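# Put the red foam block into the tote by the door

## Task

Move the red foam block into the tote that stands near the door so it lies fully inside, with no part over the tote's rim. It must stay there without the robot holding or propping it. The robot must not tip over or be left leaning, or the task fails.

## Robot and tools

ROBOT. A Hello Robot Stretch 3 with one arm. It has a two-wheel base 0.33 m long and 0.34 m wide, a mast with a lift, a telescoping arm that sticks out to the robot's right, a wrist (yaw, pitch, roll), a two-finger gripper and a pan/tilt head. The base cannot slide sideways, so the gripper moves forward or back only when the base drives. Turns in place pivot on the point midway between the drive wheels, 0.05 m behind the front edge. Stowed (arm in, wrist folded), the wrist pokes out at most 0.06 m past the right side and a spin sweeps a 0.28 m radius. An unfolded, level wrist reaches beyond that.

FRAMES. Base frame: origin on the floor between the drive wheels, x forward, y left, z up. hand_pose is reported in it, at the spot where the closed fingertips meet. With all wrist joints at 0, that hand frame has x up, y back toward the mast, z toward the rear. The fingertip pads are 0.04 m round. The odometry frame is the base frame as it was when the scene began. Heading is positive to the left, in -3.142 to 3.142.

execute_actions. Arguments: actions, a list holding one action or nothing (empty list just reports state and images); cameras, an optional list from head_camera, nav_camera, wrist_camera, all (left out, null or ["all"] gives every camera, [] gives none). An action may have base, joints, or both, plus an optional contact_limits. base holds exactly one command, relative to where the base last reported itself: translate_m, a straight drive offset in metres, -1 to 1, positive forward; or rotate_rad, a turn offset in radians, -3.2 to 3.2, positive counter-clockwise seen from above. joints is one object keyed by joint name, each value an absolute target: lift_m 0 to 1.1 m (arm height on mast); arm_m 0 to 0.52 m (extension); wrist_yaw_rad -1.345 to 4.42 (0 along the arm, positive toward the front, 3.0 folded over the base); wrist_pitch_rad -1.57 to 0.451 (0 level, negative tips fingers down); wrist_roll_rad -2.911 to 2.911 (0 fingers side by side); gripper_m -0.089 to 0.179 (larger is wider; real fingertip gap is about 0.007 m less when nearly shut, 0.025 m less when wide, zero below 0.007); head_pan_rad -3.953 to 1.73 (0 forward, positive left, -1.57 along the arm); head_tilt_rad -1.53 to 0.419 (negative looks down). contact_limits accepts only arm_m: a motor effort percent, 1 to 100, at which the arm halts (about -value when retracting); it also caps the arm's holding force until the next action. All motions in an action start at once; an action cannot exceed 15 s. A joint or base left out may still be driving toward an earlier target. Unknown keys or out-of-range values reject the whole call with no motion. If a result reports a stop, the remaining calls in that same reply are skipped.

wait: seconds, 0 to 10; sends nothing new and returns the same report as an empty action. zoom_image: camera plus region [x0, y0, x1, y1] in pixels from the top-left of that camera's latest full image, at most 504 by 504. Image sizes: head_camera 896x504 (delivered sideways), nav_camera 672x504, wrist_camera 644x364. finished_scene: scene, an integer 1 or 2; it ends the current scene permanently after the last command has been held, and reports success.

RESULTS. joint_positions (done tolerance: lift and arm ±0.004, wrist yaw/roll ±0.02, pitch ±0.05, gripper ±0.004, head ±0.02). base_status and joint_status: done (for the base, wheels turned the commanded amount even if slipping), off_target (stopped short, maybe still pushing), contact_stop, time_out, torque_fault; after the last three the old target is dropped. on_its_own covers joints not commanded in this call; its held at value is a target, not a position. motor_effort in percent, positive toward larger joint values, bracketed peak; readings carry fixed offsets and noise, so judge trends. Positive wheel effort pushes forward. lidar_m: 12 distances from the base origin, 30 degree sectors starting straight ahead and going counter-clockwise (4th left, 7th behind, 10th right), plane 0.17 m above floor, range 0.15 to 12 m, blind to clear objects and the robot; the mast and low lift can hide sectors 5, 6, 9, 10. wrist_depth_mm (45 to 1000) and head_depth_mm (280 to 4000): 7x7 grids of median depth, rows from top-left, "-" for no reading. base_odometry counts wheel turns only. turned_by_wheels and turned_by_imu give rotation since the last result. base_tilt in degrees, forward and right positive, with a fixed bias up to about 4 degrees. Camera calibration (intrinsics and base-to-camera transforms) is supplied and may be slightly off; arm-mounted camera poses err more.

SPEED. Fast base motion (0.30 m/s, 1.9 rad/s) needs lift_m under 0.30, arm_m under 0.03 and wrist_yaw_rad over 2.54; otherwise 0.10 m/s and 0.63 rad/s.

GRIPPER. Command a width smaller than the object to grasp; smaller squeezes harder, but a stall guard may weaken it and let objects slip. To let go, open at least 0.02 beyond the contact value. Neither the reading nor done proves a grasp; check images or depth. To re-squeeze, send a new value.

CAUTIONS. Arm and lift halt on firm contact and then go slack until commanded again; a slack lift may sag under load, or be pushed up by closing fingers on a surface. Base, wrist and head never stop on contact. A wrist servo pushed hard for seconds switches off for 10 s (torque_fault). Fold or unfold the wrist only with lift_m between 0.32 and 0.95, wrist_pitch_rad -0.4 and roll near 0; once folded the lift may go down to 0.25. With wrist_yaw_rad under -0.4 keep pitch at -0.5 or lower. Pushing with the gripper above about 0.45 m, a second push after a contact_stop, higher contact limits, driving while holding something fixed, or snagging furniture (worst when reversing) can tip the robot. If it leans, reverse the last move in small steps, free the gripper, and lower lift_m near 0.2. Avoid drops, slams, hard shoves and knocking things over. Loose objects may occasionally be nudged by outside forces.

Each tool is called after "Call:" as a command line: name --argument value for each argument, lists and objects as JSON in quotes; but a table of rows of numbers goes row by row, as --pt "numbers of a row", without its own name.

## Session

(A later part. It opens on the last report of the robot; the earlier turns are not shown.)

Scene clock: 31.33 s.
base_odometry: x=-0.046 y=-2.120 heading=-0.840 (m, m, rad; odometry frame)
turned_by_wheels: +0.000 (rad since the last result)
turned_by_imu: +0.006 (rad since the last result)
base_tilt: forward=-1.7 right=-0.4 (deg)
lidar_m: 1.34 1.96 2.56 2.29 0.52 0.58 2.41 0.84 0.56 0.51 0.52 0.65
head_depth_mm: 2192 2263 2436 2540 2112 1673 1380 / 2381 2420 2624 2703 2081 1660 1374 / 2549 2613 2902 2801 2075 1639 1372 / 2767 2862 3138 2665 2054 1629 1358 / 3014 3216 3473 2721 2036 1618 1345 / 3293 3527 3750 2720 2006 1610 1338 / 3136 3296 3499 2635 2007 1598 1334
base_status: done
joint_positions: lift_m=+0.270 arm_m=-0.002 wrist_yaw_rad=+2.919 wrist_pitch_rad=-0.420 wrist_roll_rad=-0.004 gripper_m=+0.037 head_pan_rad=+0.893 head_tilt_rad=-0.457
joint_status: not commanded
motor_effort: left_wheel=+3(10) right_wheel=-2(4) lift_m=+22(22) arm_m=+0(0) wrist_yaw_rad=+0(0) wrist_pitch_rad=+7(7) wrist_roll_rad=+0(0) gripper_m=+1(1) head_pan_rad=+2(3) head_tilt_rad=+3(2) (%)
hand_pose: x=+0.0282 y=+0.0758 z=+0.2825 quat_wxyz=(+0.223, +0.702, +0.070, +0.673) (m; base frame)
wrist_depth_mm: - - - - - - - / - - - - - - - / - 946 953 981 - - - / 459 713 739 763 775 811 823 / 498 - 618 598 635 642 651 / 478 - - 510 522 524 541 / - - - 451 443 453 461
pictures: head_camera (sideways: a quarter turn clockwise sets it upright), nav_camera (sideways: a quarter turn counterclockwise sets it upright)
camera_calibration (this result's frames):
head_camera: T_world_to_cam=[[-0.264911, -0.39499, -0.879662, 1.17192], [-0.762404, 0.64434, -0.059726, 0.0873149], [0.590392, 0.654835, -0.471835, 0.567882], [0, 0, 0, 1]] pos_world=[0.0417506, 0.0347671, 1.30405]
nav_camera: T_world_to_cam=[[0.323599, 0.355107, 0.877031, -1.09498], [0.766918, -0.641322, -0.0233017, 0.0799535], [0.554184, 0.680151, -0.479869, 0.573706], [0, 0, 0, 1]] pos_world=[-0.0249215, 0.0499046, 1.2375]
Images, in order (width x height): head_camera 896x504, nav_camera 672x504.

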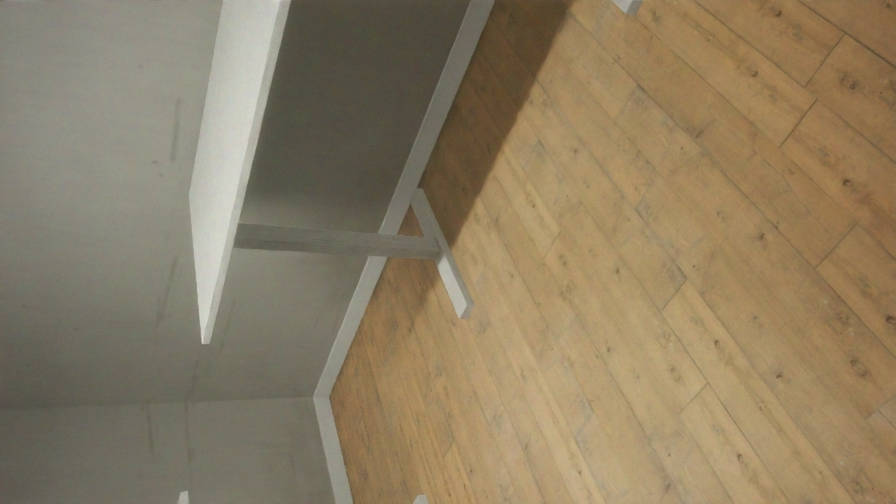

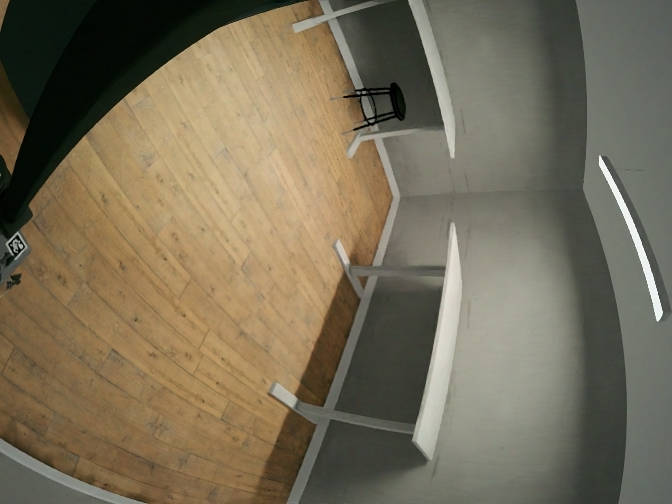

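Call:
execute_actions --actions '[{"joints": {"head_pan_rad": 1.55, "head_tilt_rad": -0.4}}]' --cameras '["head_camera", "nav_camera"]'

Scene clock: 32.37 s.
base_odometry: x=-0.046 y=-2.120 heading=-0.840 (m, m, rad; odometry frame)
turned_by_wheels: +0.000 (rad since the last result)
turned_by_imu: +0.000 (rad since the last result)
base_tilt: forward=-1.6 right=-0.4 (deg)
lidar_m: 1.35 1.97 2.56 2.29 0.52 0.57 2.41 0.84 0.56 0.51 0.52 0.65
head_depth_mm: 2958 3099 3440 3155 2273 1754 1439 / 2893 3020 3281 3046 2249 1732 1421 / 2887 2998 3276 3059 2212 1730 1414 / 2778 2925 3257 3023 2188 1714 1403 / 2745 2953 3173 2992 2171 1710 1393 / 2720 2836 3113 2874 2145 1685 1379 / 1937 2021 2167 2066 1896 1572 1361
base_status: not commanded
joint_positions: lift_m=+0.270 arm_m=-0.002 wrist_yaw_rad=+2.919 wrist_pitch_rad=-0.420 wrist_roll_rad=-0.004 gripper_m=+0.037 head_pan_rad=+1.543 head_tilt_rad=-0.409
joint_status: all done
motor_effort: left_wheel=+3(2) right_wheel=-2(1) lift_m=+22(22) arm_m=+0(0) wrist_yaw_rad=+0(0) wrist_pitch_rad=+7(7) wrist_roll_rad=+0(0) gripper_m=+1(0) head_pan_rad=+3(37) head_tilt_rad=+4(8) (%)
hand_pose: x=+0.0282 y=+0.0758 z=+0.2825 quat_wxyz=(+0.223, +0.702, +0.070, +0.673) (m; base frame)
wrist_depth_mm: - - - - - - - / - - - - - - - / - 929 955 986 - - - / 463 725 738 758 778 791 828 / 500 - 609 609 632 629 655 / 482 - - 507 538 532 533 / - - - 446 444 460 458
pictures: head_camera (sideways: a quarter turn clockwise sets it upright), nav_camera (sideways: a quarter turn counterclockwise sets it upright)
camera_calibration (this result's frames):
head_camera: T_world_to_cam=[[0.0292505, -0.431652, -0.901566, 1.1987], [-0.996791, 0.0546449, -0.0585029, 0.087156], [0.0745189, 0.900383, -0.428669, 0.514859], [0, 0, 0, 1]] pos_world=[0.013447, 0.0490869, 1.30651]
nav_camera: T_world_to_cam=[[0.0416112, 0.435523, 0.899215, -1.1222], [0.998672, -0.0454991, -0.0241767, 0.0796804], [0.0303839, 0.899027, -0.436838, 0.520908], [0, 0, 0, 1]] pos_world=[-0.0487058, 0.0240586, 1.23858]
Images, in order (width x height): head_camera 896x504, nav_camera 672x504.

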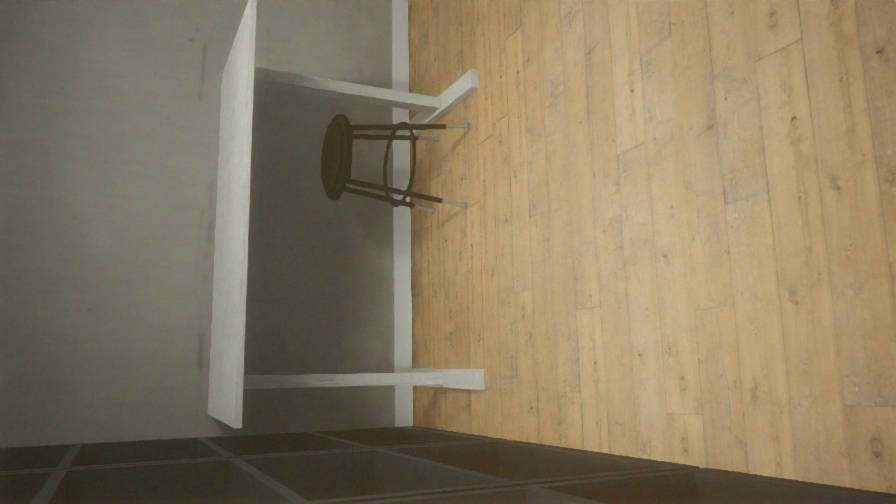

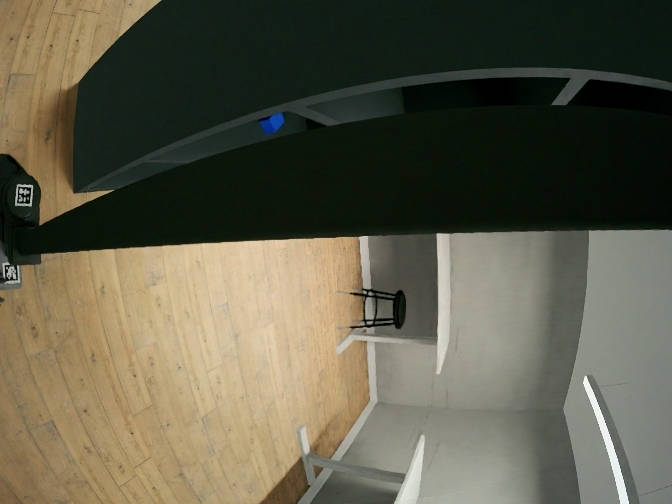

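Call:
execute_actions --actions '[{"base": {"translate_m": 0.4}}]' --cameras '[]'

Call:
execute_actions --actions '[{"base": {"rotate_rad": 1.71}, "joints": {"head_pan_rad": 0.6, "head_tilt_rad": -0.3}}]' --cameras '["head_camera", "nav_camera"]'

Scene clock: 35.80 s.
base_odometry: x=+0.221 y=-2.418 heading=-0.839 (m, m, rad; odometry frame)
turned_by_wheels: +0.000 (rad since the last result)
turned_by_imu: +0.002 (rad since the last result)
base_tilt: forward=-1.6 right=-0.4 (deg)
lidar_m: 1.22 1.59 2.31 2.90 1.60 0.80 2.81 0.75 0.50 0.46 0.47 0.58
head_depth_mm: 2957 3227 3486 3157 2265 1759 1436 / 2947 3153 3413 3141 2239 1735 1422 / 2917 3046 3340 3034 2207 1717 1410 / 2848 2993 3212 2889 2188 1708 1398 / 2797 2970 3248 2894 2165 1692 1396 / 2748 2903 3209 2999 2143 1694 1384 / 2710 2834 3102 2838 2123 1678 1372
base_status: done
joint_positions: lift_m=+0.270 arm_m=-0.002 wrist_yaw_rad=+2.919 wrist_pitch_rad=-0.420 wrist_roll_rad=-0.004 gripper_m=+0.037 head_pan_rad=+1.543 head_tilt_rad=-0.409
joint_status: not commanded
motor_effort: left_wheel=+2(10) right_wheel=-1(4) lift_m=+22(22) arm_m=+1(0) wrist_yaw_rad=+0(0) wrist_pitch_rad=+7(7) wrist_roll_rad=+0(0) gripper_m=+0(0) head_pan_rad=+3(3) head_tilt_rad=+3(3) (%)
hand_pose: x=+0.0282 y=+0.0758 z=+0.2825 quat_wxyz=(+0.223, +0.702, +0.070, +0.673) (m; base frame)
wrist_depth_mm: - - - - - - - / - - - - - - - / - 911 946 973 - - - / 672 710 718 758 775 803 849 / 562 - 611 599 635 636 644 / 478 - - 506 535 525 543 / - - - 445 440 455 464
pictures: none
No camera images: the call's "cameras" was empty. Leave "cameras" out to get every camera's image.

Scene clock: 38.13 s.
base_odometry: x=+0.221 y=-2.418 heading=+0.870 (m, m, rad; odometry frame)
turned_by_wheels: +1.710 (rad since the last result)
turned_by_imu: +1.723 (rad since the last result)
base_tilt: forward=-1.6 right=-0.4 (deg)
lidar_m: 2.42 1.50 0.79 1.64 0.65 0.48 0.46 0.48 0.66 1.83 1.59 2.30
head_depth_mm: 2031 2087 2214 2326 2456 1970 1550 / 1290 1372 1576 2223 2356 1930 1536 / 1339 1407 1468 1536 1616 1741 1545 / 1413 1495 1553 1637 1538 1738 1486 / 1352 1490 1545 1127 1508 1224 1431 / 979 1324 1392 1010 1495 1116 1383 / 647 683 722 764 818 879 949
base_status: done
joint_positions: lift_m=+0.270 arm_m=-0.002 wrist_yaw_rad=+2.919 wrist_pitch_rad=-0.420 wrist_roll_rad=-0.004 gripper_m=+0.037 head_pan_rad=+0.607 head_tilt_rad=-0.309
joint_status: all done
motor_effort: left_wheel=-2(9) right_wheel=+1(6) lift_m=+22(22) arm_m=+1(0) wrist_yaw_rad=+0(0) wrist_pitch_rad=+7(7) wrist_roll_rad=+0(0) gripper_m=+0(0) head_pan_rad=-4(40) head_tilt_rad=+3(12) (%)
hand_pose: x=+0.0282 y=+0.0758 z=+0.2825 quat_wxyz=(+0.223, +0.702, +0.070, +0.673) (m; base frame)
wrist_depth_mm: - - - - 958 - - / - - - - 973 - - / - 920 948 990 933 888 993 / 676 712 733 757 766 783 831 / 561 - 621 608 633 632 655 / 476 - - 516 529 521 540 / - - - 444 435 456 461
pictures: head_camera (sideways: a quarter turn clockwise sets it upright), nav_camera (sideways: a quarter turn counterclockwise sets it upright)
camera_calibration (this result's frames):
head_camera: T_world_to_cam=[[-0.254574, -0.22717, -0.939992, 1.25058], [-0.54273, 0.838068, -0.0555527, 0.0805528], [0.800397, 0.49602, -0.336643, 0.390674], [0, 0, 0, 1]] pos_world=[0.0493884, 0.022803, 1.31152]
nav_camera: T_world_to_cam=[[0.299901, 0.172542, 0.938237, -1.1747], [0.557937, -0.829482, -0.0257991, 0.0844843], [0.773799, 0.531215, -0.34503, 0.3969], [0, 0, 0, 1]] pos_world=[-0.00196564, 0.0619231, 1.24127]
Images, in order (width x height): head_camera 896x504, nav_camera 672x504.

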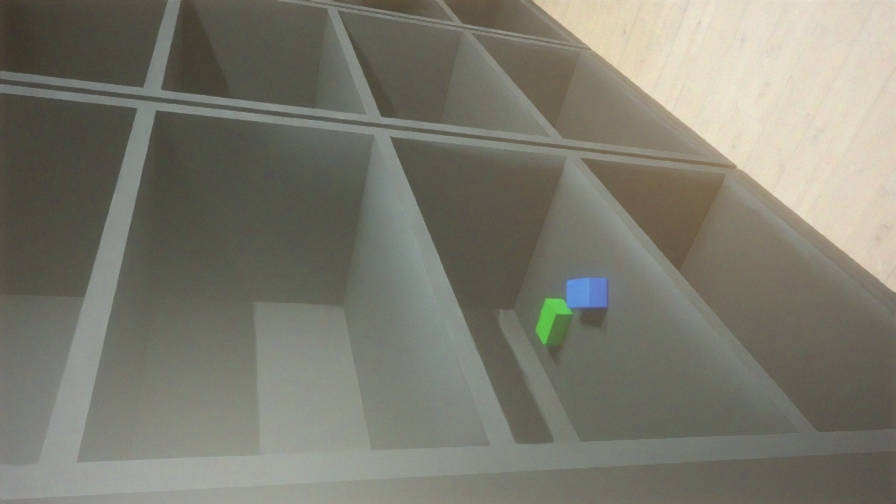

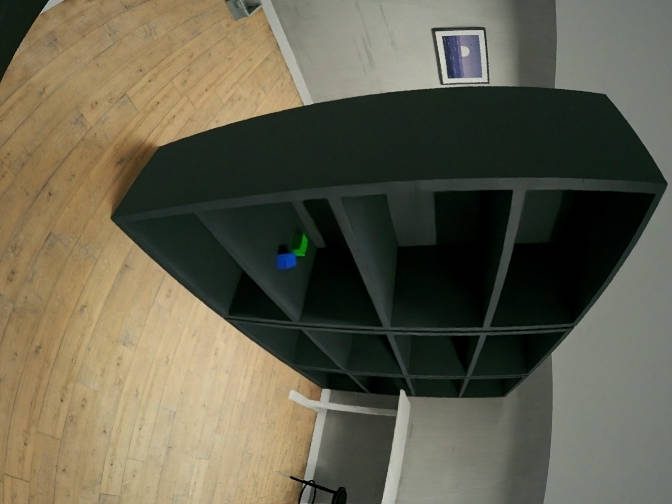

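Call:
execute_actions --actions '[{"base": {"translate_m": 1.0}, "joints": {"head_pan_rad": 1.2, "head_tilt_rad": -0.45}}]' --cameras '["head_camera", "nav_camera"]'

Scene clock: 43.47 s.
base_odometry: x=+0.865 y=-1.653 heading=+0.870 (m, m, rad; odometry frame)
turned_by_wheels: +0.000 (rad since the last result)
turned_by_imu: +0.006 (rad since the last result)
base_tilt: forward=-1.7 right=-0.5 (deg)
lidar_m: 1.71 1.45 0.71 1.06 0.76 1.52 1.47 1.52 1.60 1.98 1.69 1.75
head_depth_mm: 585 642 976 859 1273 1104 1314 / 582 619 674 749 851 1001 1298 / 683 713 747 738 835 920 1028 / 842 887 916 765 1062 980 1201 / 909 982 1031 715 1222 973 1221 / 880 948 991 676 1171 955 1188 / 853 913 954 660 1140 927 855
base_status: done
joint_positions: lift_m=+0.270 arm_m=-0.002 wrist_yaw_rad=+2.919 wrist_pitch_rad=-0.420 wrist_roll_rad=-0.004 gripper_m=+0.037 head_pan_rad=+1.193 head_tilt_rad=-0.445
joint_status: all done
motor_effort: left_wheel=-2(7) right_wheel=+2(6) lift_m=+22(22) arm_m=+0(0) wrist_yaw_rad=+0(0) wrist_pitch_rad=+7(7) wrist_roll_rad=+0(0) gripper_m=+1(1) head_pan_rad=+2(34) head_tilt_rad=-3(16) (%)
hand_pose: x=+0.0282 y=+0.0758 z=+0.2825 quat_wxyz=(+0.223, +0.702, +0.070, +0.673) (m; base frame)
wrist_depth_mm: - 932 975 - 717 - - / - 962 - - 741 - - / - 752 782 798 812 889 966 / 624 681 716 730 775 804 832 / 561 - 609 593 636 649 658 / 483 - - 514 529 529 542 / - - - 453 439 453 464
pictures: head_camera (sideways: a quarter turn clockwise sets it upright), nav_camera (sideways: a quarter turn counterclockwise sets it upright)
camera_calibration (this result's frames):
head_camera: T_world_to_cam=[[-0.132233, -0.445158, -0.885635, 1.1789], [-0.918456, 0.391036, -0.0594172, 0.0878658], [0.372765, 0.805559, -0.460566, 0.554546], [0, 0, 0, 1]] pos_world=[0.0298757, 0.0437184, 1.3047]
nav_camera: T_world_to_cam=[[0.200097, 0.424424, 0.883077, -1.10211], [0.922268, -0.385834, -0.0235376, 0.0793134], [0.330732, 0.819143, -0.468637, 0.560454], [0, 0, 0, 1]] pos_world=[-0.0379783, 0.0392737, 1.23777]
Images, in order (width x height): head_camera 896x504, nav_camera 672x504.

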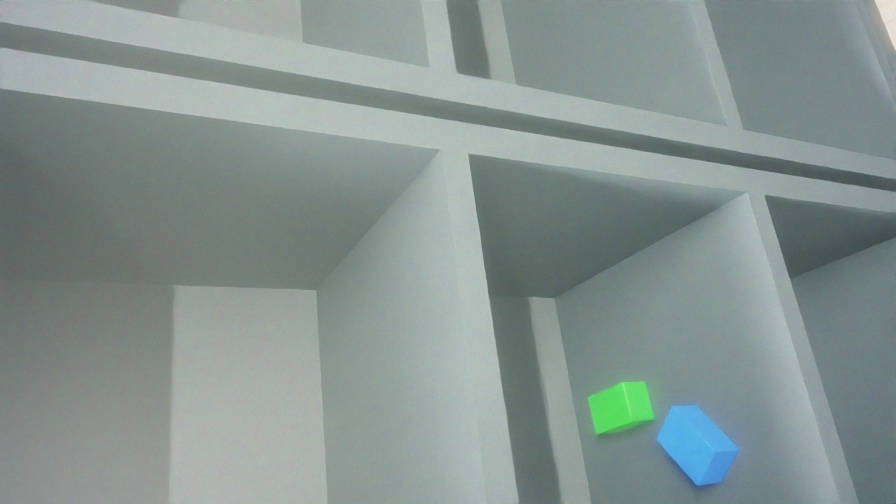

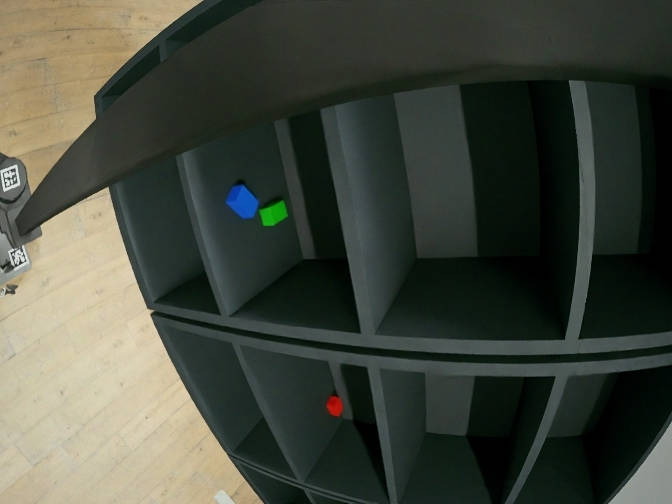

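Call:
execute_actions --actions '[{"base": {"translate_m": 0.85}, "joints": {"head_pan_rad": 1.35, "head_tilt_rad": -0.6}}]' --cameras '["head_camera", "nav_camera"]'

Scene clock: 49.80 s.
base_odometry: x=+1.413 y=-1.003 heading=+0.870 (m, m, rad; odometry frame)
turned_by_wheels: +0.000 (rad since the last result)
turned_by_imu: +0.005 (rad since the last result)
base_tilt: forward=-1.6 right=-0.5 (deg)
lidar_m: 1.46 1.07 0.75 1.04 0.75 1.44 2.32 2.42 2.04 1.54 2.04 0.90
head_depth_mm: 811 829 740 874 923 1054 1243 / 917 977 728 1094 1030 1115 1217 / 910 976 718 1236 1049 1321 1207 / 890 957 706 1189 1037 1280 1197 / 871 935 699 1188 1029 1273 1164 / 855 917 687 1164 1025 919 1162 / 839 902 677 1142 1011 891 1154
base_status: done
joint_positions: lift_m=+0.270 arm_m=-0.002 wrist_yaw_rad=+2.919 wrist_pitch_rad=-0.420 wrist_roll_rad=-0.004 gripper_m=+0.037 head_pan_rad=+1.343 head_tilt_rad=-0.593
joint_status: all done
motor_effort: left_wheel=-2(8) right_wheel=+2(5) lift_m=+22(22) arm_m=+0(0) wrist_yaw_rad=+0(0) wrist_pitch_rad=+7(7) wrist_roll_rad=+0(0) gripper_m=+0(1) head_pan_rad=+3(17) head_tilt_rad=-3(15) (%)
hand_pose: x=+0.0282 y=+0.0758 z=+0.2825 quat_wxyz=(+0.223, +0.702, +0.070, +0.673) (m; base frame)
wrist_depth_mm: - 921 976 - 894 691 - / - 967 - - 921 - - / - 738 765 805 795 854 955 / 634 664 706 723 773 796 823 / 566 - 605 604 620 625 649 / 478 - - 512 532 529 537 / - - - 452 441 450 466
pictures: head_camera (sideways: a quarter turn clockwise sets it upright), nav_camera (sideways: a quarter turn counterclockwise sets it upright)
camera_calibration (this result's frames):
head_camera: T_world_to_cam=[[-0.0926225, -0.582156, -0.807784, 1.07714], [-0.968597, 0.240679, -0.0623915, 0.092032], [0.230738, 0.776639, -0.586167, 0.718831], [0, 0, 0, 1]] pos_world=[0.0230479, 0.0466432, 1.2972]
nav_camera: T_world_to_cam=[[0.162722, 0.571363, 0.804404, -0.999301], [0.968811, -0.246944, -0.0205772, 0.0751711], [0.186886, 0.782664, -0.593726, 0.724081], [0, 0, 0, 1]] pos_world=[-0.0455387, 0.0228139, 1.23529]
Images, in order (width x height): head_camera 896x504, nav_camera 672x504.

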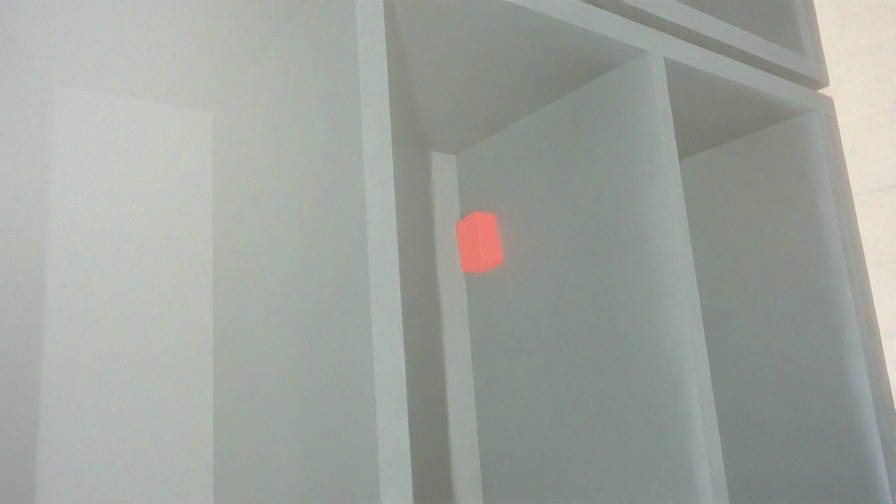

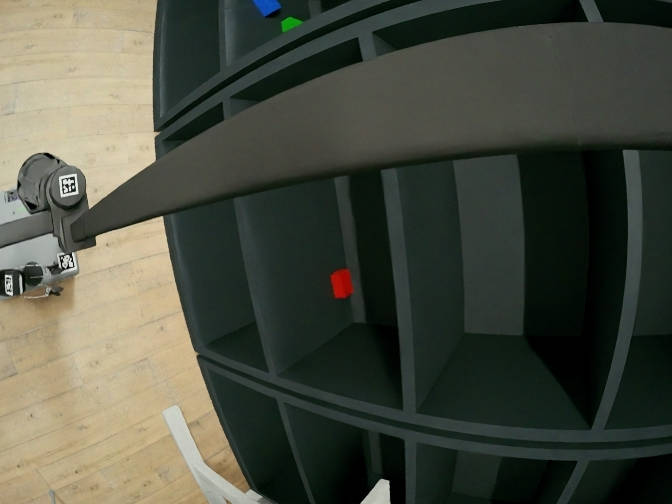

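Call:
zoom_image --camera "head_camera" --region '[380, 140, 580, 340]'

Region (380, 140, 580, 340) of head_camera's 896x504 image, scaled by 2.520, with more detail than that image has.

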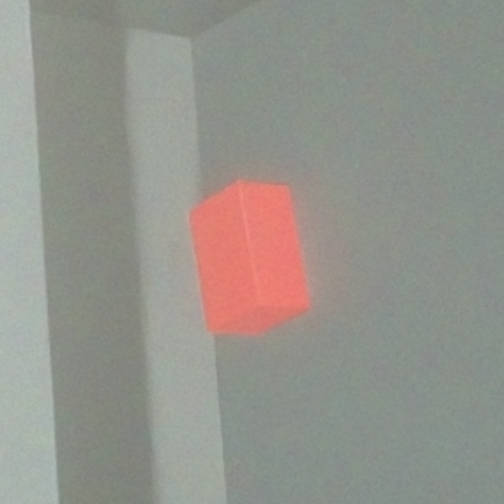

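Call:
execute_actions --actions '[{"base": {"rotate_rad": 0.27}}]' --cameras '[]'

Call:
execute_actions --actions '[{"base": {"translate_m": 0.30}}]' --cameras '[]'

Call:
execute_actions --actions '[{"base": {"rotate_rad": 2.86}, "joints": {"head_pan_rad": -1.5, "head_tilt_rad": -0.7}}]' --cameras '["head_camera", "nav_camera"]'

Scene clock: 54.57 s.
base_odometry: x=+1.413 y=-1.003 heading=+1.140 (m, m, rad; odometry frame)
turned_by_wheels: +0.270 (rad since the last result)
turned_by_imu: +0.271 (rad since the last result)
base_tilt: forward=-1.8 right=-0.4 (deg)
lidar_m: 1.06 0.76 0.99 0.72 0.70 1.45 2.32 2.04 1.55 2.00 1.02 0.90
head_depth_mm: 854 932 739 1172 1069 925 1193 / 857 930 727 1166 1056 925 1192 / 863 936 716 1185 1052 936 1180 / 868 939 707 1185 1040 928 1177 / 871 935 697 1189 1032 1273 1171 / 880 939 686 1193 1021 1266 1173 / 881 944 676 1149 1004 1137 1168
base_status: done
joint_positions: lift_m=+0.270 arm_m=-0.002 wrist_yaw_rad=+2.919 wrist_pitch_rad=-0.420 wrist_roll_rad=-0.004 gripper_m=+0.037 head_pan_rad=+1.343 head_tilt_rad=-0.593
joint_status: not commanded
motor_effort: left_wheel=-2(9) right_wheel=+1(5) lift_m=+22(22) arm_m=+0(0) wrist_yaw_rad=+0(0) wrist_pitch_rad=+7(7) wrist_roll_rad=+0(0) gripper_m=+1(0) head_pan_rad=+3(3) head_tilt_rad=-3(3) (%)
hand_pose: x=+0.0282 y=+0.0758 z=+0.2825 quat_wxyz=(+0.223, +0.702, +0.070, +0.673) (m; base frame)
wrist_depth_mm: - 727 - 990 978 885 580 / - 764 - - - 858 617 / - 757 768 797 847 794 667 / 680 721 728 714 716 721 723 / 569 - 604 613 633 637 643 / 475 - - 511 534 526 547 / - - - 450 437 457 464
pictures: none
No camera images: the call's "cameras" was empty. Leave "cameras" out to get every camera's image.

Scene clock: 57.37 s.
base_odometry: x=+1.539 y=-0.731 heading=+1.140 (m, m, rad; odometry frame)
turned_by_wheels: +0.000 (rad since the last result)
turned_by_imu: +0.001 (rad since the last result)
base_tilt: forward=-1.6 right=-0.5 (deg)
lidar_m: 0.76 0.57 0.54 0.96 0.84 1.68 2.61 2.30 1.67 2.08 0.70 1.17
head_depth_mm: 687 648 611 556 635 731 1144 / 784 853 730 579 824 783 900 / 787 870 715 573 1050 870 1114 / 792 871 706 587 1036 862 1176 / 798 869 698 583 1030 855 1167 / 800 873 686 576 1018 850 1162 / 804 877 678 1127 1010 865 1156
base_status: done
joint_positions: lift_m=+0.270 arm_m=-0.002 wrist_yaw_rad=+2.919 wrist_pitch_rad=-0.420 wrist_roll_rad=-0.004 gripper_m=+0.037 head_pan_rad=+1.343 head_tilt_rad=-0.593
joint_status: not commanded
motor_effort: left_wheel=-2(7) right_wheel=+2(5) lift_m=+22(22) arm_m=+0(0) wrist_yaw_rad=+0(0) wrist_pitch_rad=+7(7) wrist_roll_rad=+0(0) gripper_m=+0(0) head_pan_rad=+2(3) head_tilt_rad=-3(3) (%)
hand_pose: x=+0.0282 y=+0.0758 z=+0.2825 quat_wxyz=(+0.223, +0.702, +0.070, +0.673) (m; base frame)
wrist_depth_mm: - 934 904 932 704 504 895 / - 986 977 973 666 925 932 / - 744 784 809 639 820 912 / 654 666 658 654 650 649 659 / 569 - 600 601 634 645 654 / 479 - - 508 529 532 521 / - - - 450 441 449 444
pictures: none
No camera images: the call's "cameras" was empty. Leave "cameras" out to get every camera's image.

Scene clock: 60.27 s.
base_odometry: x=+1.539 y=-0.731 heading=-2.284 (m, m, rad; odometry frame)
turned_by_wheels: +2.860 (rad since the last result)
turned_by_imu: +2.884 (rad since the last result)
base_tilt: forward=-1.7 right=-0.5 (deg)
lidar_m: 2.60 2.30 2.16 1.67 1.12 0.70 1.17 0.76 0.54 0.70 0.94 0.83
head_depth_mm: 763 718 597 621 706 843 1160 / 798 816 594 954 897 872 1138 / 804 802 585 1123 951 1137 1161 / 808 787 579 1087 946 1213 1154 / 814 777 571 1124 940 1227 1155 / 823 762 569 1123 930 1219 1150 / 831 753 579 1112 927 1234 1153
base_status: done
joint_positions: lift_m=+0.270 arm_m=-0.002 wrist_yaw_rad=+2.919 wrist_pitch_rad=-0.420 wrist_roll_rad=-0.004 gripper_m=+0.037 head_pan_rad=-1.493 head_tilt_rad=-0.692
joint_status: all done
motor_effort: left_wheel=-2(7) right_wheel=+1(7) lift_m=+22(22) arm_m=+0(0) wrist_yaw_rad=+0(0) wrist_pitch_rad=+7(7) wrist_roll_rad=+1(0) gripper_m=+1(0) head_pan_rad=-4(40) head_tilt_rad=-2(14) (%)
hand_pose: x=+0.0282 y=+0.0758 z=+0.2825 quat_wxyz=(+0.223, +0.702, +0.070, +0.673) (m; base frame)
wrist_depth_mm: - - - - - - - / - - - - - - - / - 911 939 975 - - - / 677 708 725 756 763 817 824 / 563 - 613 611 637 636 666 / 476 - - 511 523 530 548 / - - - 448 440 459 462
pictures: head_camera (sideways: a quarter turn clockwise sets it upright), nav_camera (sideways: a quarter turn counterclockwise sets it upright)
camera_calibration (this result's frames):
head_camera: T_world_to_cam=[[-0.0929429, 0.659988, -0.745505, 0.995964], [0.995631, 0.0683394, -0.0636262, 0.0816496], [0.00895479, -0.748162, -0.663456, 0.820725], [0, 0, 0, 1]] pos_world=[0.00392546, -0.0488693, 1.29221]
nav_camera: T_world_to_cam=[[0.0228179, -0.670439, 0.741613, -0.9166], [-0.998359, -0.054258, -0.0183334, 0.0842471], [0.0525299, -0.739978, -0.670577, 0.82487], [0, 0, 0, 1]] pos_world=[0.0616934, 0.000431859, 1.23445]
Images, in order (width x height): head_camera 896x504, nav_camera 672x504.

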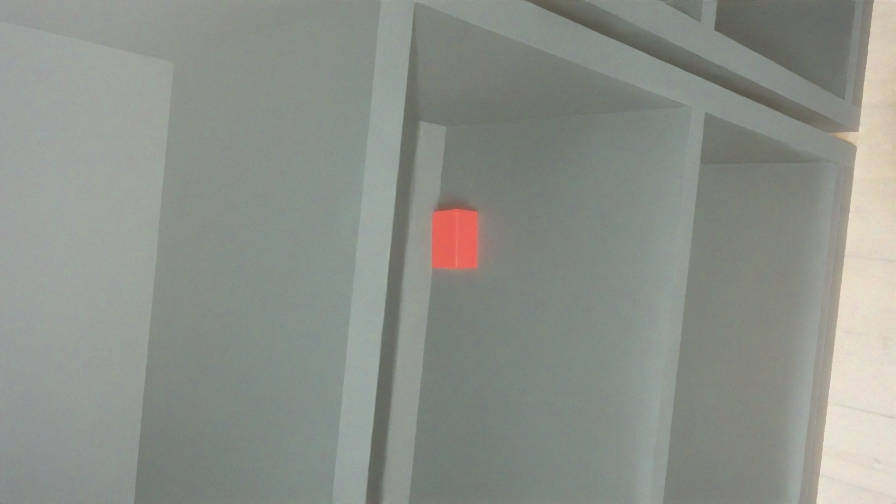

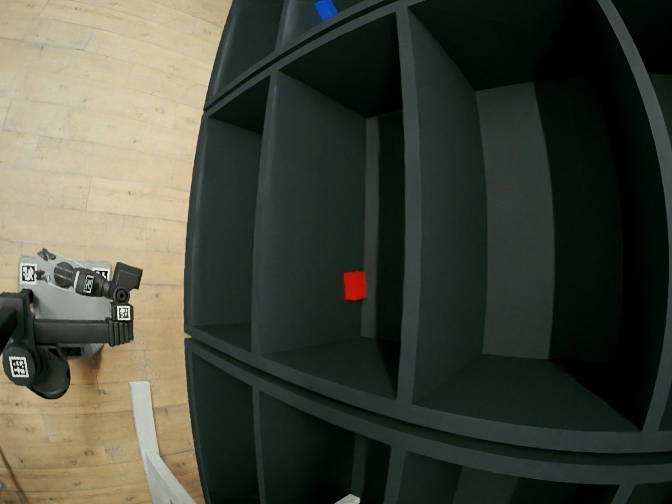

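Call:
zoom_image --camera "head_camera" --region '[380, 100, 560, 300]'

Region (380, 100, 560, 300) of head_camera's 896x504 image, scaled by 2.520, with more detail than that image has; it fills the left 454 columns of this view, and the rest is white.

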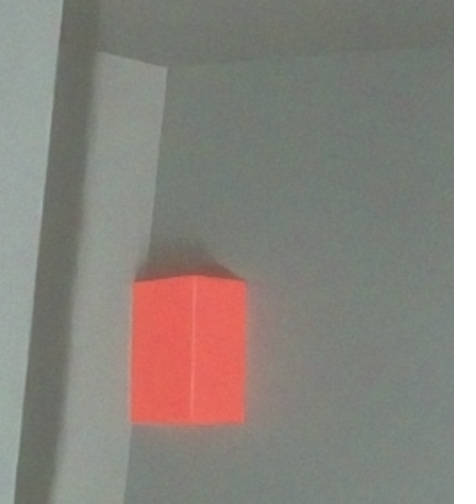

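Call:
execute_actions --actions '[{"joints": {"lift_m": 0.58, "wrist_pitch_rad": -0.4}}]' --cameras '[]'

Call:
execute_actions --actions '[{"joints": {"wrist_yaw_rad": 0.0, "gripper_m": 0.175}}]'

Scene clock: 65.60 s.
base_odometry: x=+1.539 y=-0.731 heading=-2.284 (m, m, rad; odometry frame)
turned_by_wheels: +0.000 (rad since the last result)
turned_by_imu: -0.001 (rad since the last result)
base_tilt: forward=-1.7 right=-0.4 (deg)
lidar_m: 2.60 2.31 2.16 1.67 1.13 0.70 1.17 0.76 0.54 0.70 0.94 0.83
head_depth_mm: 765 718 597 622 705 843 1160 / 798 816 594 957 894 873 1137 / 805 803 585 1124 956 1131 1155 / 806 791 578 1086 948 1215 1149 / 815 776 572 1128 942 1229 1162 / 823 765 568 1125 934 1220 1152 / 830 750 580 1114 923 1233 1152
base_status: not commanded
joint_positions: lift_m=+0.580 arm_m=-0.002 wrist_yaw_rad=+2.919 wrist_pitch_rad=-0.420 wrist_roll_rad=-0.004 gripper_m=+0.037 head_pan_rad=-1.493 head_tilt_rad=-0.692
joint_status: all done
motor_effort: left_wheel=-2(2) right_wheel=+1(2) lift_m=+31(34) arm_m=+0(0) wrist_yaw_rad=+0(0) wrist_pitch_rad=+7(8) wrist_roll_rad=+0(0) gripper_m=+1(0) head_pan_rad=-4(4) head_tilt_rad=-3(4) (%)
hand_pose: x=+0.0282 y=+0.0758 z=+0.5921 quat_wxyz=(+0.223, +0.702, +0.070, +0.673) (m; base frame)
wrist_depth_mm: - - - - - - - / - - - - - - - / - - - - - - - / - - - - - - - / 975 - - - - - - / 846 - - 888 942 945 972 / 732 725 751 780 773 802 819
pictures: none
No camera images: the call's "cameras" was empty. Leave "cameras" out to get every camera's image.

Scene clock: 68.07 s.
base_odometry: x=+1.539 y=-0.731 heading=-2.284 (m, m, rad; odometry frame)
turned_by_wheels: +0.000 (rad since the last result)
turned_by_imu: -0.001 (rad since the last result)
base_tilt: forward=-1.6 right=-0.5 (deg)
lidar_m: 2.61 2.31 2.16 1.67 1.12 0.70 1.17 0.76 0.53 0.70 0.94 0.83
head_depth_mm: 764 719 596 622 703 845 1162 / 796 816 594 953 894 871 1135 / 805 802 585 1123 952 1138 1158 / 808 790 578 1083 945 1216 1168 / 813 778 571 1130 941 1232 1157 / 821 763 566 1124 934 1221 1156 / 829 752 578 1112 926 1239 1157
base_status: not commanded
joint_positions: lift_m=+0.580 arm_m=-0.002 wrist_yaw_rad=+0.002 wrist_pitch_rad=-0.420 wrist_roll_rad=-0.004 gripper_m=+0.175 head_pan_rad=-1.493 head_tilt_rad=-0.692
joint_status: all done
motor_effort: left_wheel=-2(2) right_wheel=+1(1) lift_m=+31(31) arm_m=+0(0) wrist_yaw_rad=-2(3) wrist_pitch_rad=+7(7) wrist_roll_rad=+0(0) gripper_m=+0(94) head_pan_rad=-4(4) head_tilt_rad=-4(4) (%)
hand_pose: x=-0.0210 y=-0.3671 z=+0.5921 quat_wxyz=(+0.693, +0.149, -0.690, -0.146) (m; base frame)
wrist_depth_mm: 631 636 634 639 509 275 239 / 555 580 604 585 500 270 258 / 397 411 423 448 433 287 283 / 312 316 326 338 347 311 338 / 844 881 863 889 387 338 341 / - 777 775 793 470 383 857 / 647 661 677 681 480 668 742
pictures: head_camera (sideways: a quarter turn clockwise sets it upright), nav_camera (sideways: a quarter turn counterclockwise sets it upright), wrist_camera
camera_calibration (this result's frames):
head_camera: T_world_to_cam=[[-0.0929427, 0.659988, -0.745505, 0.995964], [0.995631, 0.0683391, -0.0636262, 0.0816496], [0.00895461, -0.748162, -0.663456, 0.820725], [0, 0, 0, 1]] pos_world=[0.00392545, -0.0488693, 1.29221]
nav_camera: T_world_to_cam=[[0.0228178, -0.670439, 0.741613, -0.9166], [-0.998359, -0.0542578, -0.0183334, 0.0842471], [0.0525297, -0.739978, -0.670577, 0.82487], [0, 0, 0, 1]] pos_world=[0.0616934, 0.000431846, 1.23445]
wrist_camera: T_world_to_cam=[[-0.998484, 0.00781211, 0.0544855, -0.0593424], [-0.040517, 0.565704, -0.823612, 0.722909], [-0.0372568, -0.824571, -0.56453, 0.195506], [0, 0, 0, 1]] pos_world=[-0.0226783, -0.24728, 0.709]
Images, in order (width x height): head_camera 896x504, nav_camera 672x504, wrist_camera 644x364.

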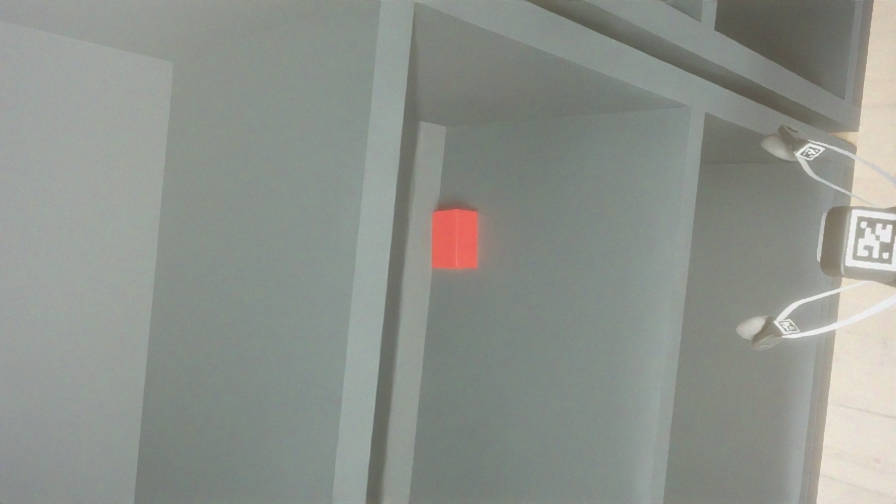

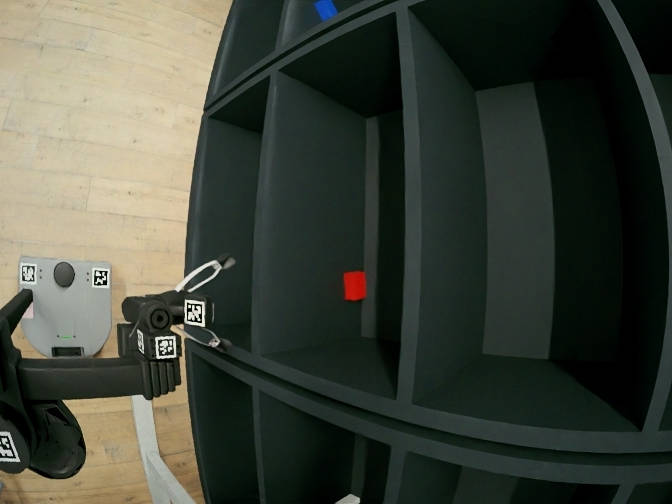

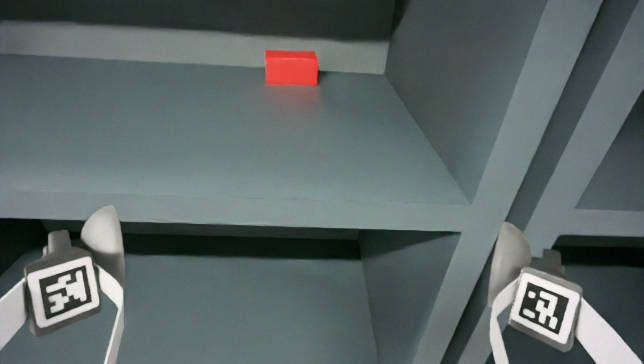

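Call:
execute_actions --actions '[{"base": {"translate_m": 0.033}, "joints": {"arm_m": 0.30}}]' --cameras '["head_camera", "wrist_camera"]'

Scene clock: 72.90 s.
base_odometry: x=+1.517 y=-0.756 heading=-2.284 (m, m, rad; odometry frame)
turned_by_wheels: +0.000 (rad since the last result)
turned_by_imu: -0.001 (rad since the last result)
base_tilt: forward=-1.7 right=-0.6 (deg)
lidar_m: 2.58 2.31 2.16 1.66 1.15 0.73 1.21 0.79 0.55 0.82 0.89 0.81
head_depth_mm: 785 788 599 709 727 855 1154 / 797 815 593 1065 962 862 - / 803 800 585 1091 1029 1252 1156 / 810 790 578 1112 968 1225 1152 / 816 780 570 1136 941 1232 1161 / 820 763 566 1122 936 1222 1156 / 829 752 580 1108 925 1236 1159
base_status: done
joint_positions: lift_m=+0.580 arm_m=+0.300 wrist_yaw_rad=+0.001 wrist_pitch_rad=-0.420 wrist_roll_rad=-0.004 gripper_m=+0.175 head_pan_rad=-1.493 head_tilt_rad=-0.692
joint_status: all done
motor_effort: left_wheel=-2(5) right_wheel=+1(5) lift_m=+31(31) arm_m=+3(8) wrist_yaw_rad=-1(1) wrist_pitch_rad=+7(7) wrist_roll_rad=+0(0) gripper_m=+1(1) head_pan_rad=-4(4) head_tilt_rad=-3(4) (%)
hand_pose: x=-0.0213 y=-0.6689 z=+0.5921 quat_wxyz=(+0.693, +0.148, -0.690, -0.147) (m; base frame)
wrist_depth_mm: 362 368 371 371 373 327 223 / 392 399 396 401 400 327 222 / 390 403 426 344 428 322 220 / 308 314 326 332 343 319 219 / 260 256 261 271 278 282 218 / - 217 221 225 232 233 207 / 180 188 191 194 198 198 195
pictures: head_camera (sideways: a quarter turn clockwise sets it upright), wrist_camera
camera_calibration (this result's frames):
head_camera: T_world_to_cam=[[-0.0928575, 0.66, -0.745505, 0.995964], [0.99564, 0.0682106, -0.0636262, 0.0816495], [0.00885804, -0.748163, -0.663456, 0.820725], [0, 0, 0, 1]] pos_world=[0.00391914, -0.048869, 1.29221]
wrist_camera: T_world_to_cam=[[-0.998473, 0.00912607, 0.0544856, -0.0564006], [-0.0397729, 0.565751, -0.823616, 0.893656], [-0.0383417, -0.824526, -0.564524, -0.0533235], [0, 0, 0, 1]] pos_world=[-0.0228157, -0.549039, 0.709]
Images, in order (width x height): head_camera 896x504, wrist_camera 644x364.

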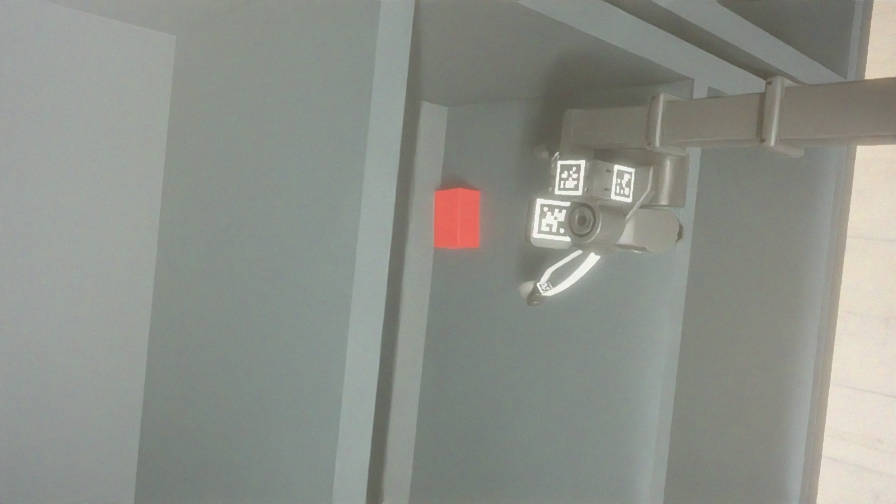

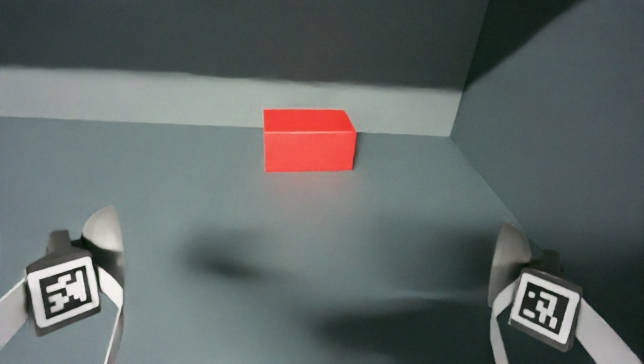

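Call:
execute_actions --actions '[{"joints": {"arm_m": 0.45, "lift_m": 0.542}, "contact_limits": {"arm_m": 14}}]' --cameras '["head_camera", "wrist_camera"]'

Scene clock: 76.13 s.
base_odometry: x=+1.517 y=-0.756 heading=-2.284 (m, m, rad; odometry frame)
turned_by_wheels: +0.000 (rad since the last result)
turned_by_imu: -0.001 (rad since the last result)
base_tilt: forward=-1.6 right=-0.4 (deg)
lidar_m: 2.58 2.30 2.16 1.66 1.15 0.73 1.21 0.80 0.55 0.83 0.89 0.81
head_depth_mm: 783 789 601 707 728 859 1157 / 798 815 593 1071 940 856 1084 / 804 802 585 1126 911 1226 1155 / 810 789 578 1139 926 1211 1153 / 817 776 571 1129 938 1231 1159 / 821 765 566 1124 933 1223 1152 / 828 749 579 1115 923 1240 1156
base_status: not commanded
joint_positions: lift_m=+0.542 arm_m=+0.450 wrist_yaw_rad=+0.001 wrist_pitch_rad=-0.420 wrist_roll_rad=-0.004 gripper_m=+0.175 head_pan_rad=-1.493 head_tilt_rad=-0.692
joint_status: all done
motor_effort: left_wheel=-2(2) right_wheel=+2(2) lift_m=+21(28) arm_m=+3(0) wrist_yaw_rad=-1(1) wrist_pitch_rad=+7(7) wrist_roll_rad=+0(0) gripper_m=+1(1) head_pan_rad=-4(4) head_tilt_rad=-5(3) (%)
contact_limits: arm_m 14 (drawing in: default 14, maximum 24; extending or still: default 22, maximum 35)
hand_pose: x=-0.0213 y=-0.8189 z=+0.5546 quat_wxyz=(+0.693, +0.148, -0.690, -0.147) (m; base frame)
wrist_depth_mm: 228 230 230 233 234 236 224 / 246 249 251 252 255 257 222 / 269 271 266 266 276 278 222 / 243 248 195 185 262 279 220 / 206 202 194 197 212 227 211 / - 171 175 178 183 185 191 / 142 149 151 153 156 155 163
pictures: head_camera (sideways: a quarter turn clockwise sets it upright), wrist_camera
camera_calibration (this result's frames):
head_camera: T_world_to_cam=[[-0.092857, 0.66, -0.745505, 0.995963], [0.99564, 0.0682099, -0.0636262, 0.0816495], [0.00885749, -0.748163, -0.663456, 0.820725], [0, 0, 0, 1]] pos_world=[0.00391911, -0.048869, 1.29221]
wrist_camera: T_world_to_cam=[[-0.998473, 0.00914695, 0.0544853, -0.0529752], [-0.039762, 0.565727, -0.823634, 0.947617], [-0.0383575, -0.824542, -0.564499, -0.198202], [0, 0, 0, 1]] pos_world=[-0.0228177, -0.699034, 0.671491]
Images, in order (width x height): head_camera 896x504, wrist_camera 644x364.

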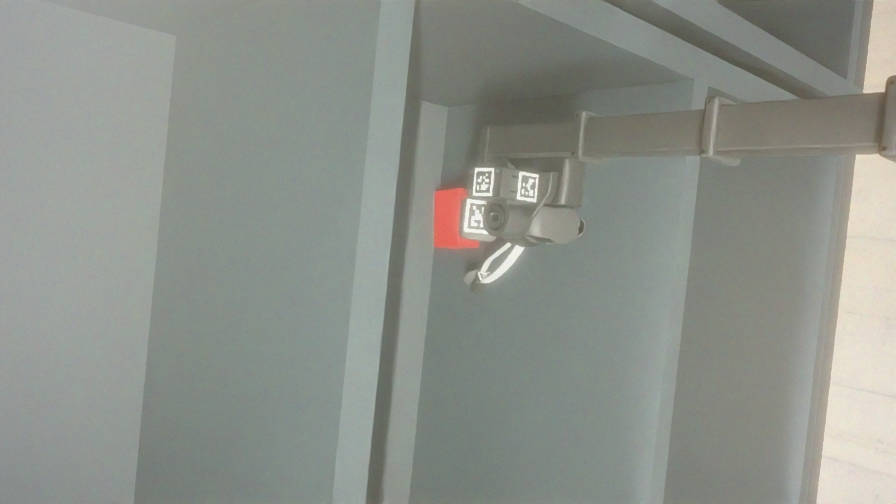

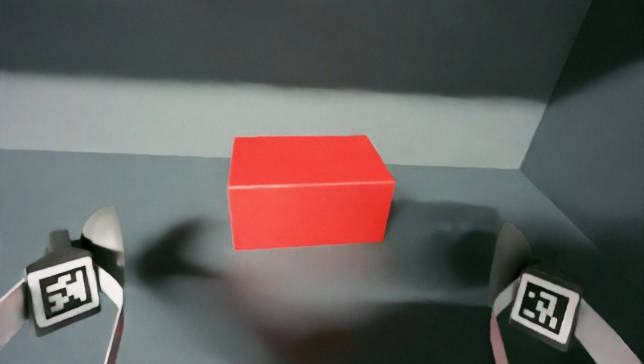

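Call:
execute_actions --actions '[{"joints": {"arm_m": 0.51}, "contact_limits": {"arm_m": 16}}]' --cameras '["wrist_camera"]'

Scene clock: 78.17 s.
base_odometry: x=+1.517 y=-0.756 heading=-2.284 (m, m, rad; odometry frame)
turned_by_wheels: +0.000 (rad since the last result)
turned_by_imu: -0.001 (rad since the last result)
base_tilt: forward=-1.7 right=-0.5 (deg)
lidar_m: 2.57 2.30 2.17 1.66 1.15 0.73 1.21 0.79 0.55 0.82 0.89 0.81
head_depth_mm: 784 785 599 709 726 856 1158 / 797 817 592 1067 928 872 1088 / 802 800 585 1131 933 1221 1152 / 807 788 578 1122 946 1213 1160 / 815 774 571 1128 940 1238 1160 / 823 765 565 1131 933 1219 1153 / 828 750 579 1116 926 1234 1153
base_status: not commanded
joint_positions: lift_m=+0.542 arm_m=+0.510 wrist_yaw_rad=+0.001 wrist_pitch_rad=-0.420 wrist_roll_rad=-0.004 gripper_m=+0.175 head_pan_rad=-1.493 head_tilt_rad=-0.692
joint_status: all done
motor_effort: left_wheel=-2(2) right_wheel=+2(2) lift_m=+21(21) arm_m=+3(3) wrist_yaw_rad=-1(1) wrist_pitch_rad=+7(7) wrist_roll_rad=+0(0) gripper_m=+1(1) head_pan_rad=-4(4) head_tilt_rad=-3(4) (%)
contact_limits: arm_m 16 (drawing in: default 14, maximum 24; extending or still: default 22, maximum 35)
hand_pose: x=-0.0213 y=-0.8789 z=+0.5546 quat_wxyz=(+0.693, +0.148, -0.690, -0.147) (m; base frame)
wrist_depth_mm: 174 176 176 178 179 181 181 / 189 189 192 193 195 196 196 / 207 207 209 211 212 214 211 / 224 225 223 223 229 233 220 / 206 203 143 145 203 225 212 / - 171 128 133 147 184 191 / 142 149 143 148 154 156 164
pictures: wrist_camera
camera_calibration (this result's frames):
wrist_camera: T_world_to_cam=[[-0.998473, 0.00914712, 0.0544851, -0.0524261], [-0.0397617, 0.565726, -0.823634, 0.981561], [-0.0383575, -0.824543, -0.564498, -0.247677], [0, 0, 0, 1]] pos_world=[-0.0228177, -0.759035, 0.671491]
Images, in order (width x height): wrist_camera 644x364.

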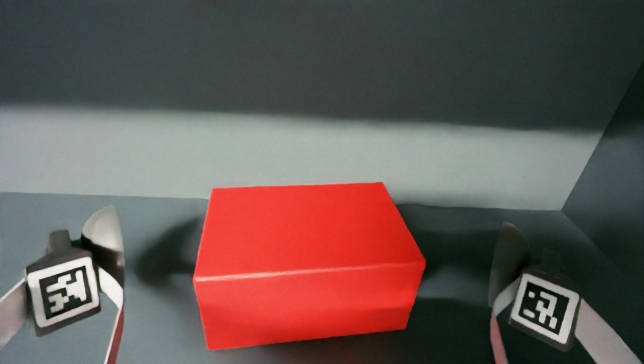

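Call:
execute_actions --actions '[{"joints": {"lift_m": 0.534}}]' --cameras '[]'

Call:
execute_actions --actions '[{"joints": {"gripper_m": 0.05}}]' --cameras '["wrist_camera"]'

Scene clock: 79.43 s.
base_odometry: x=+1.517 y=-0.756 heading=-2.284 (m, m, rad; odometry frame)
turned_by_wheels: +0.000 (rad since the last result)
turned_by_imu: +0.000 (rad since the last result)
base_tilt: forward=-1.7 right=-0.5 (deg)
lidar_m: 2.57 2.31 2.17 1.66 1.15 0.73 1.21 0.80 0.55 0.82 0.89 0.81
head_depth_mm: 782 787 601 710 725 857 1149 / 797 816 592 1071 926 863 1085 / 805 803 585 1131 927 1224 1157 / 809 789 577 1120 944 1216 1154 / 814 774 570 1128 941 1228 1159 / 822 763 567 1121 935 1225 1152 / 827 754 580 1117 925 1232 1154
base_status: not commanded
joint_positions: lift_m=+0.534 arm_m=+0.510 wrist_yaw_rad=+0.001 wrist_pitch_rad=-0.420 wrist_roll_rad=-0.004 gripper_m=+0.175 head_pan_rad=-1.493 head_tilt_rad=-0.692
joint_status: all done
motor_effort: left_wheel=-2(2) right_wheel=+2(2) lift_m=+22(21) arm_m=+3(3) wrist_yaw_rad=-1(0) wrist_pitch_rad=+7(7) wrist_roll_rad=+0(0) gripper_m=+1(1) head_pan_rad=-4(4) head_tilt_rad=-3(3) (%)
hand_pose: x=-0.0213 y=-0.8789 z=+0.5466 quat_wxyz=(+0.693, +0.148, -0.690, -0.147) (m; base frame)
wrist_depth_mm: 174 176 177 178 180 180 182 / 189 190 191 193 194 196 197 / 207 208 209 210 213 213 211 / 218 222 219 165 229 236 220 / 194 191 131 133 142 213 208 / - 161 126 133 147 174 181 / 134 140 139 144 147 147 154
pictures: none
No camera images: the call's "cameras" was empty. Leave "cameras" out to get every camera's image.

Scene clock: 81.17 s.
base_odometry: x=+1.517 y=-0.756 heading=-2.284 (m, m, rad; odometry frame)
turned_by_wheels: +0.000 (rad since the last result)
turned_by_imu: +0.000 (rad since the last result)
base_tilt: forward=-1.6 right=-0.3 (deg)
lidar_m: 2.57 2.30 2.16 1.66 1.15 0.73 1.21 0.79 0.55 0.82 0.89 0.81
head_depth_mm: 786 786 600 711 726 858 1152 / 798 814 593 1069 927 862 1083 / 803 803 584 1131 929 1224 1154 / 810 787 578 1123 950 1213 1149 / 815 775 570 1133 941 1233 1159 / 821 763 567 1124 931 1226 1157 / 829 752 578 1112 923 1236 1151
base_status: not commanded
joint_positions: lift_m=+0.534 arm_m=+0.510 wrist_yaw_rad=+0.001 wrist_pitch_rad=-0.413 wrist_roll_rad=-0.004 gripper_m=+0.051 head_pan_rad=-1.493 head_tilt_rad=-0.692
joint_status: all done
motor_effort: left_wheel=-2(2) right_wheel=+2(1) lift_m=+22(22) arm_m=+3(3) wrist_yaw_rad=-1(1) wrist_pitch_rad=+4(7) wrist_roll_rad=+0(0) gripper_m=-19(98) head_pan_rad=-4(4) head_tilt_rad=-3(4) (%)
hand_pose: x=-0.0213 y=-0.8797 z=+0.5481 quat_wxyz=(+0.694, +0.146, -0.690, -0.145) (m; base frame)
wrist_depth_mm: 175 176 177 178 179 181 182 / 189 189 191 193 193 195 195 / 205 207 207 209 211 213 210 / 219 222 220 168 228 235 220 / 190 199 132 135 143 215 209 / 161 - 125 131 136 179 181 / - 140 139 143 148 150 154
pictures: wrist_camera
camera_calibration (this result's frames):
wrist_camera: T_world_to_cam=[[-0.998473, 0.00950615, 0.0544138, -0.0517065], [-0.0397568, 0.560216, -0.827392, 0.973882], [-0.0383488, -0.828292, -0.558983, -0.258368], [0, 0, 0, 1]] pos_world=[-0.0228172, -0.759097, 0.664173]
Images, in order (width x height): wrist_camera 644x364.

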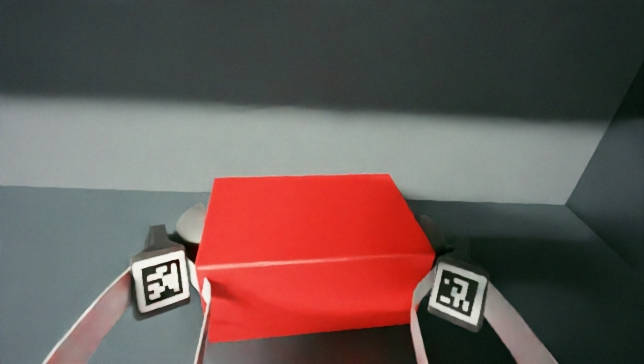

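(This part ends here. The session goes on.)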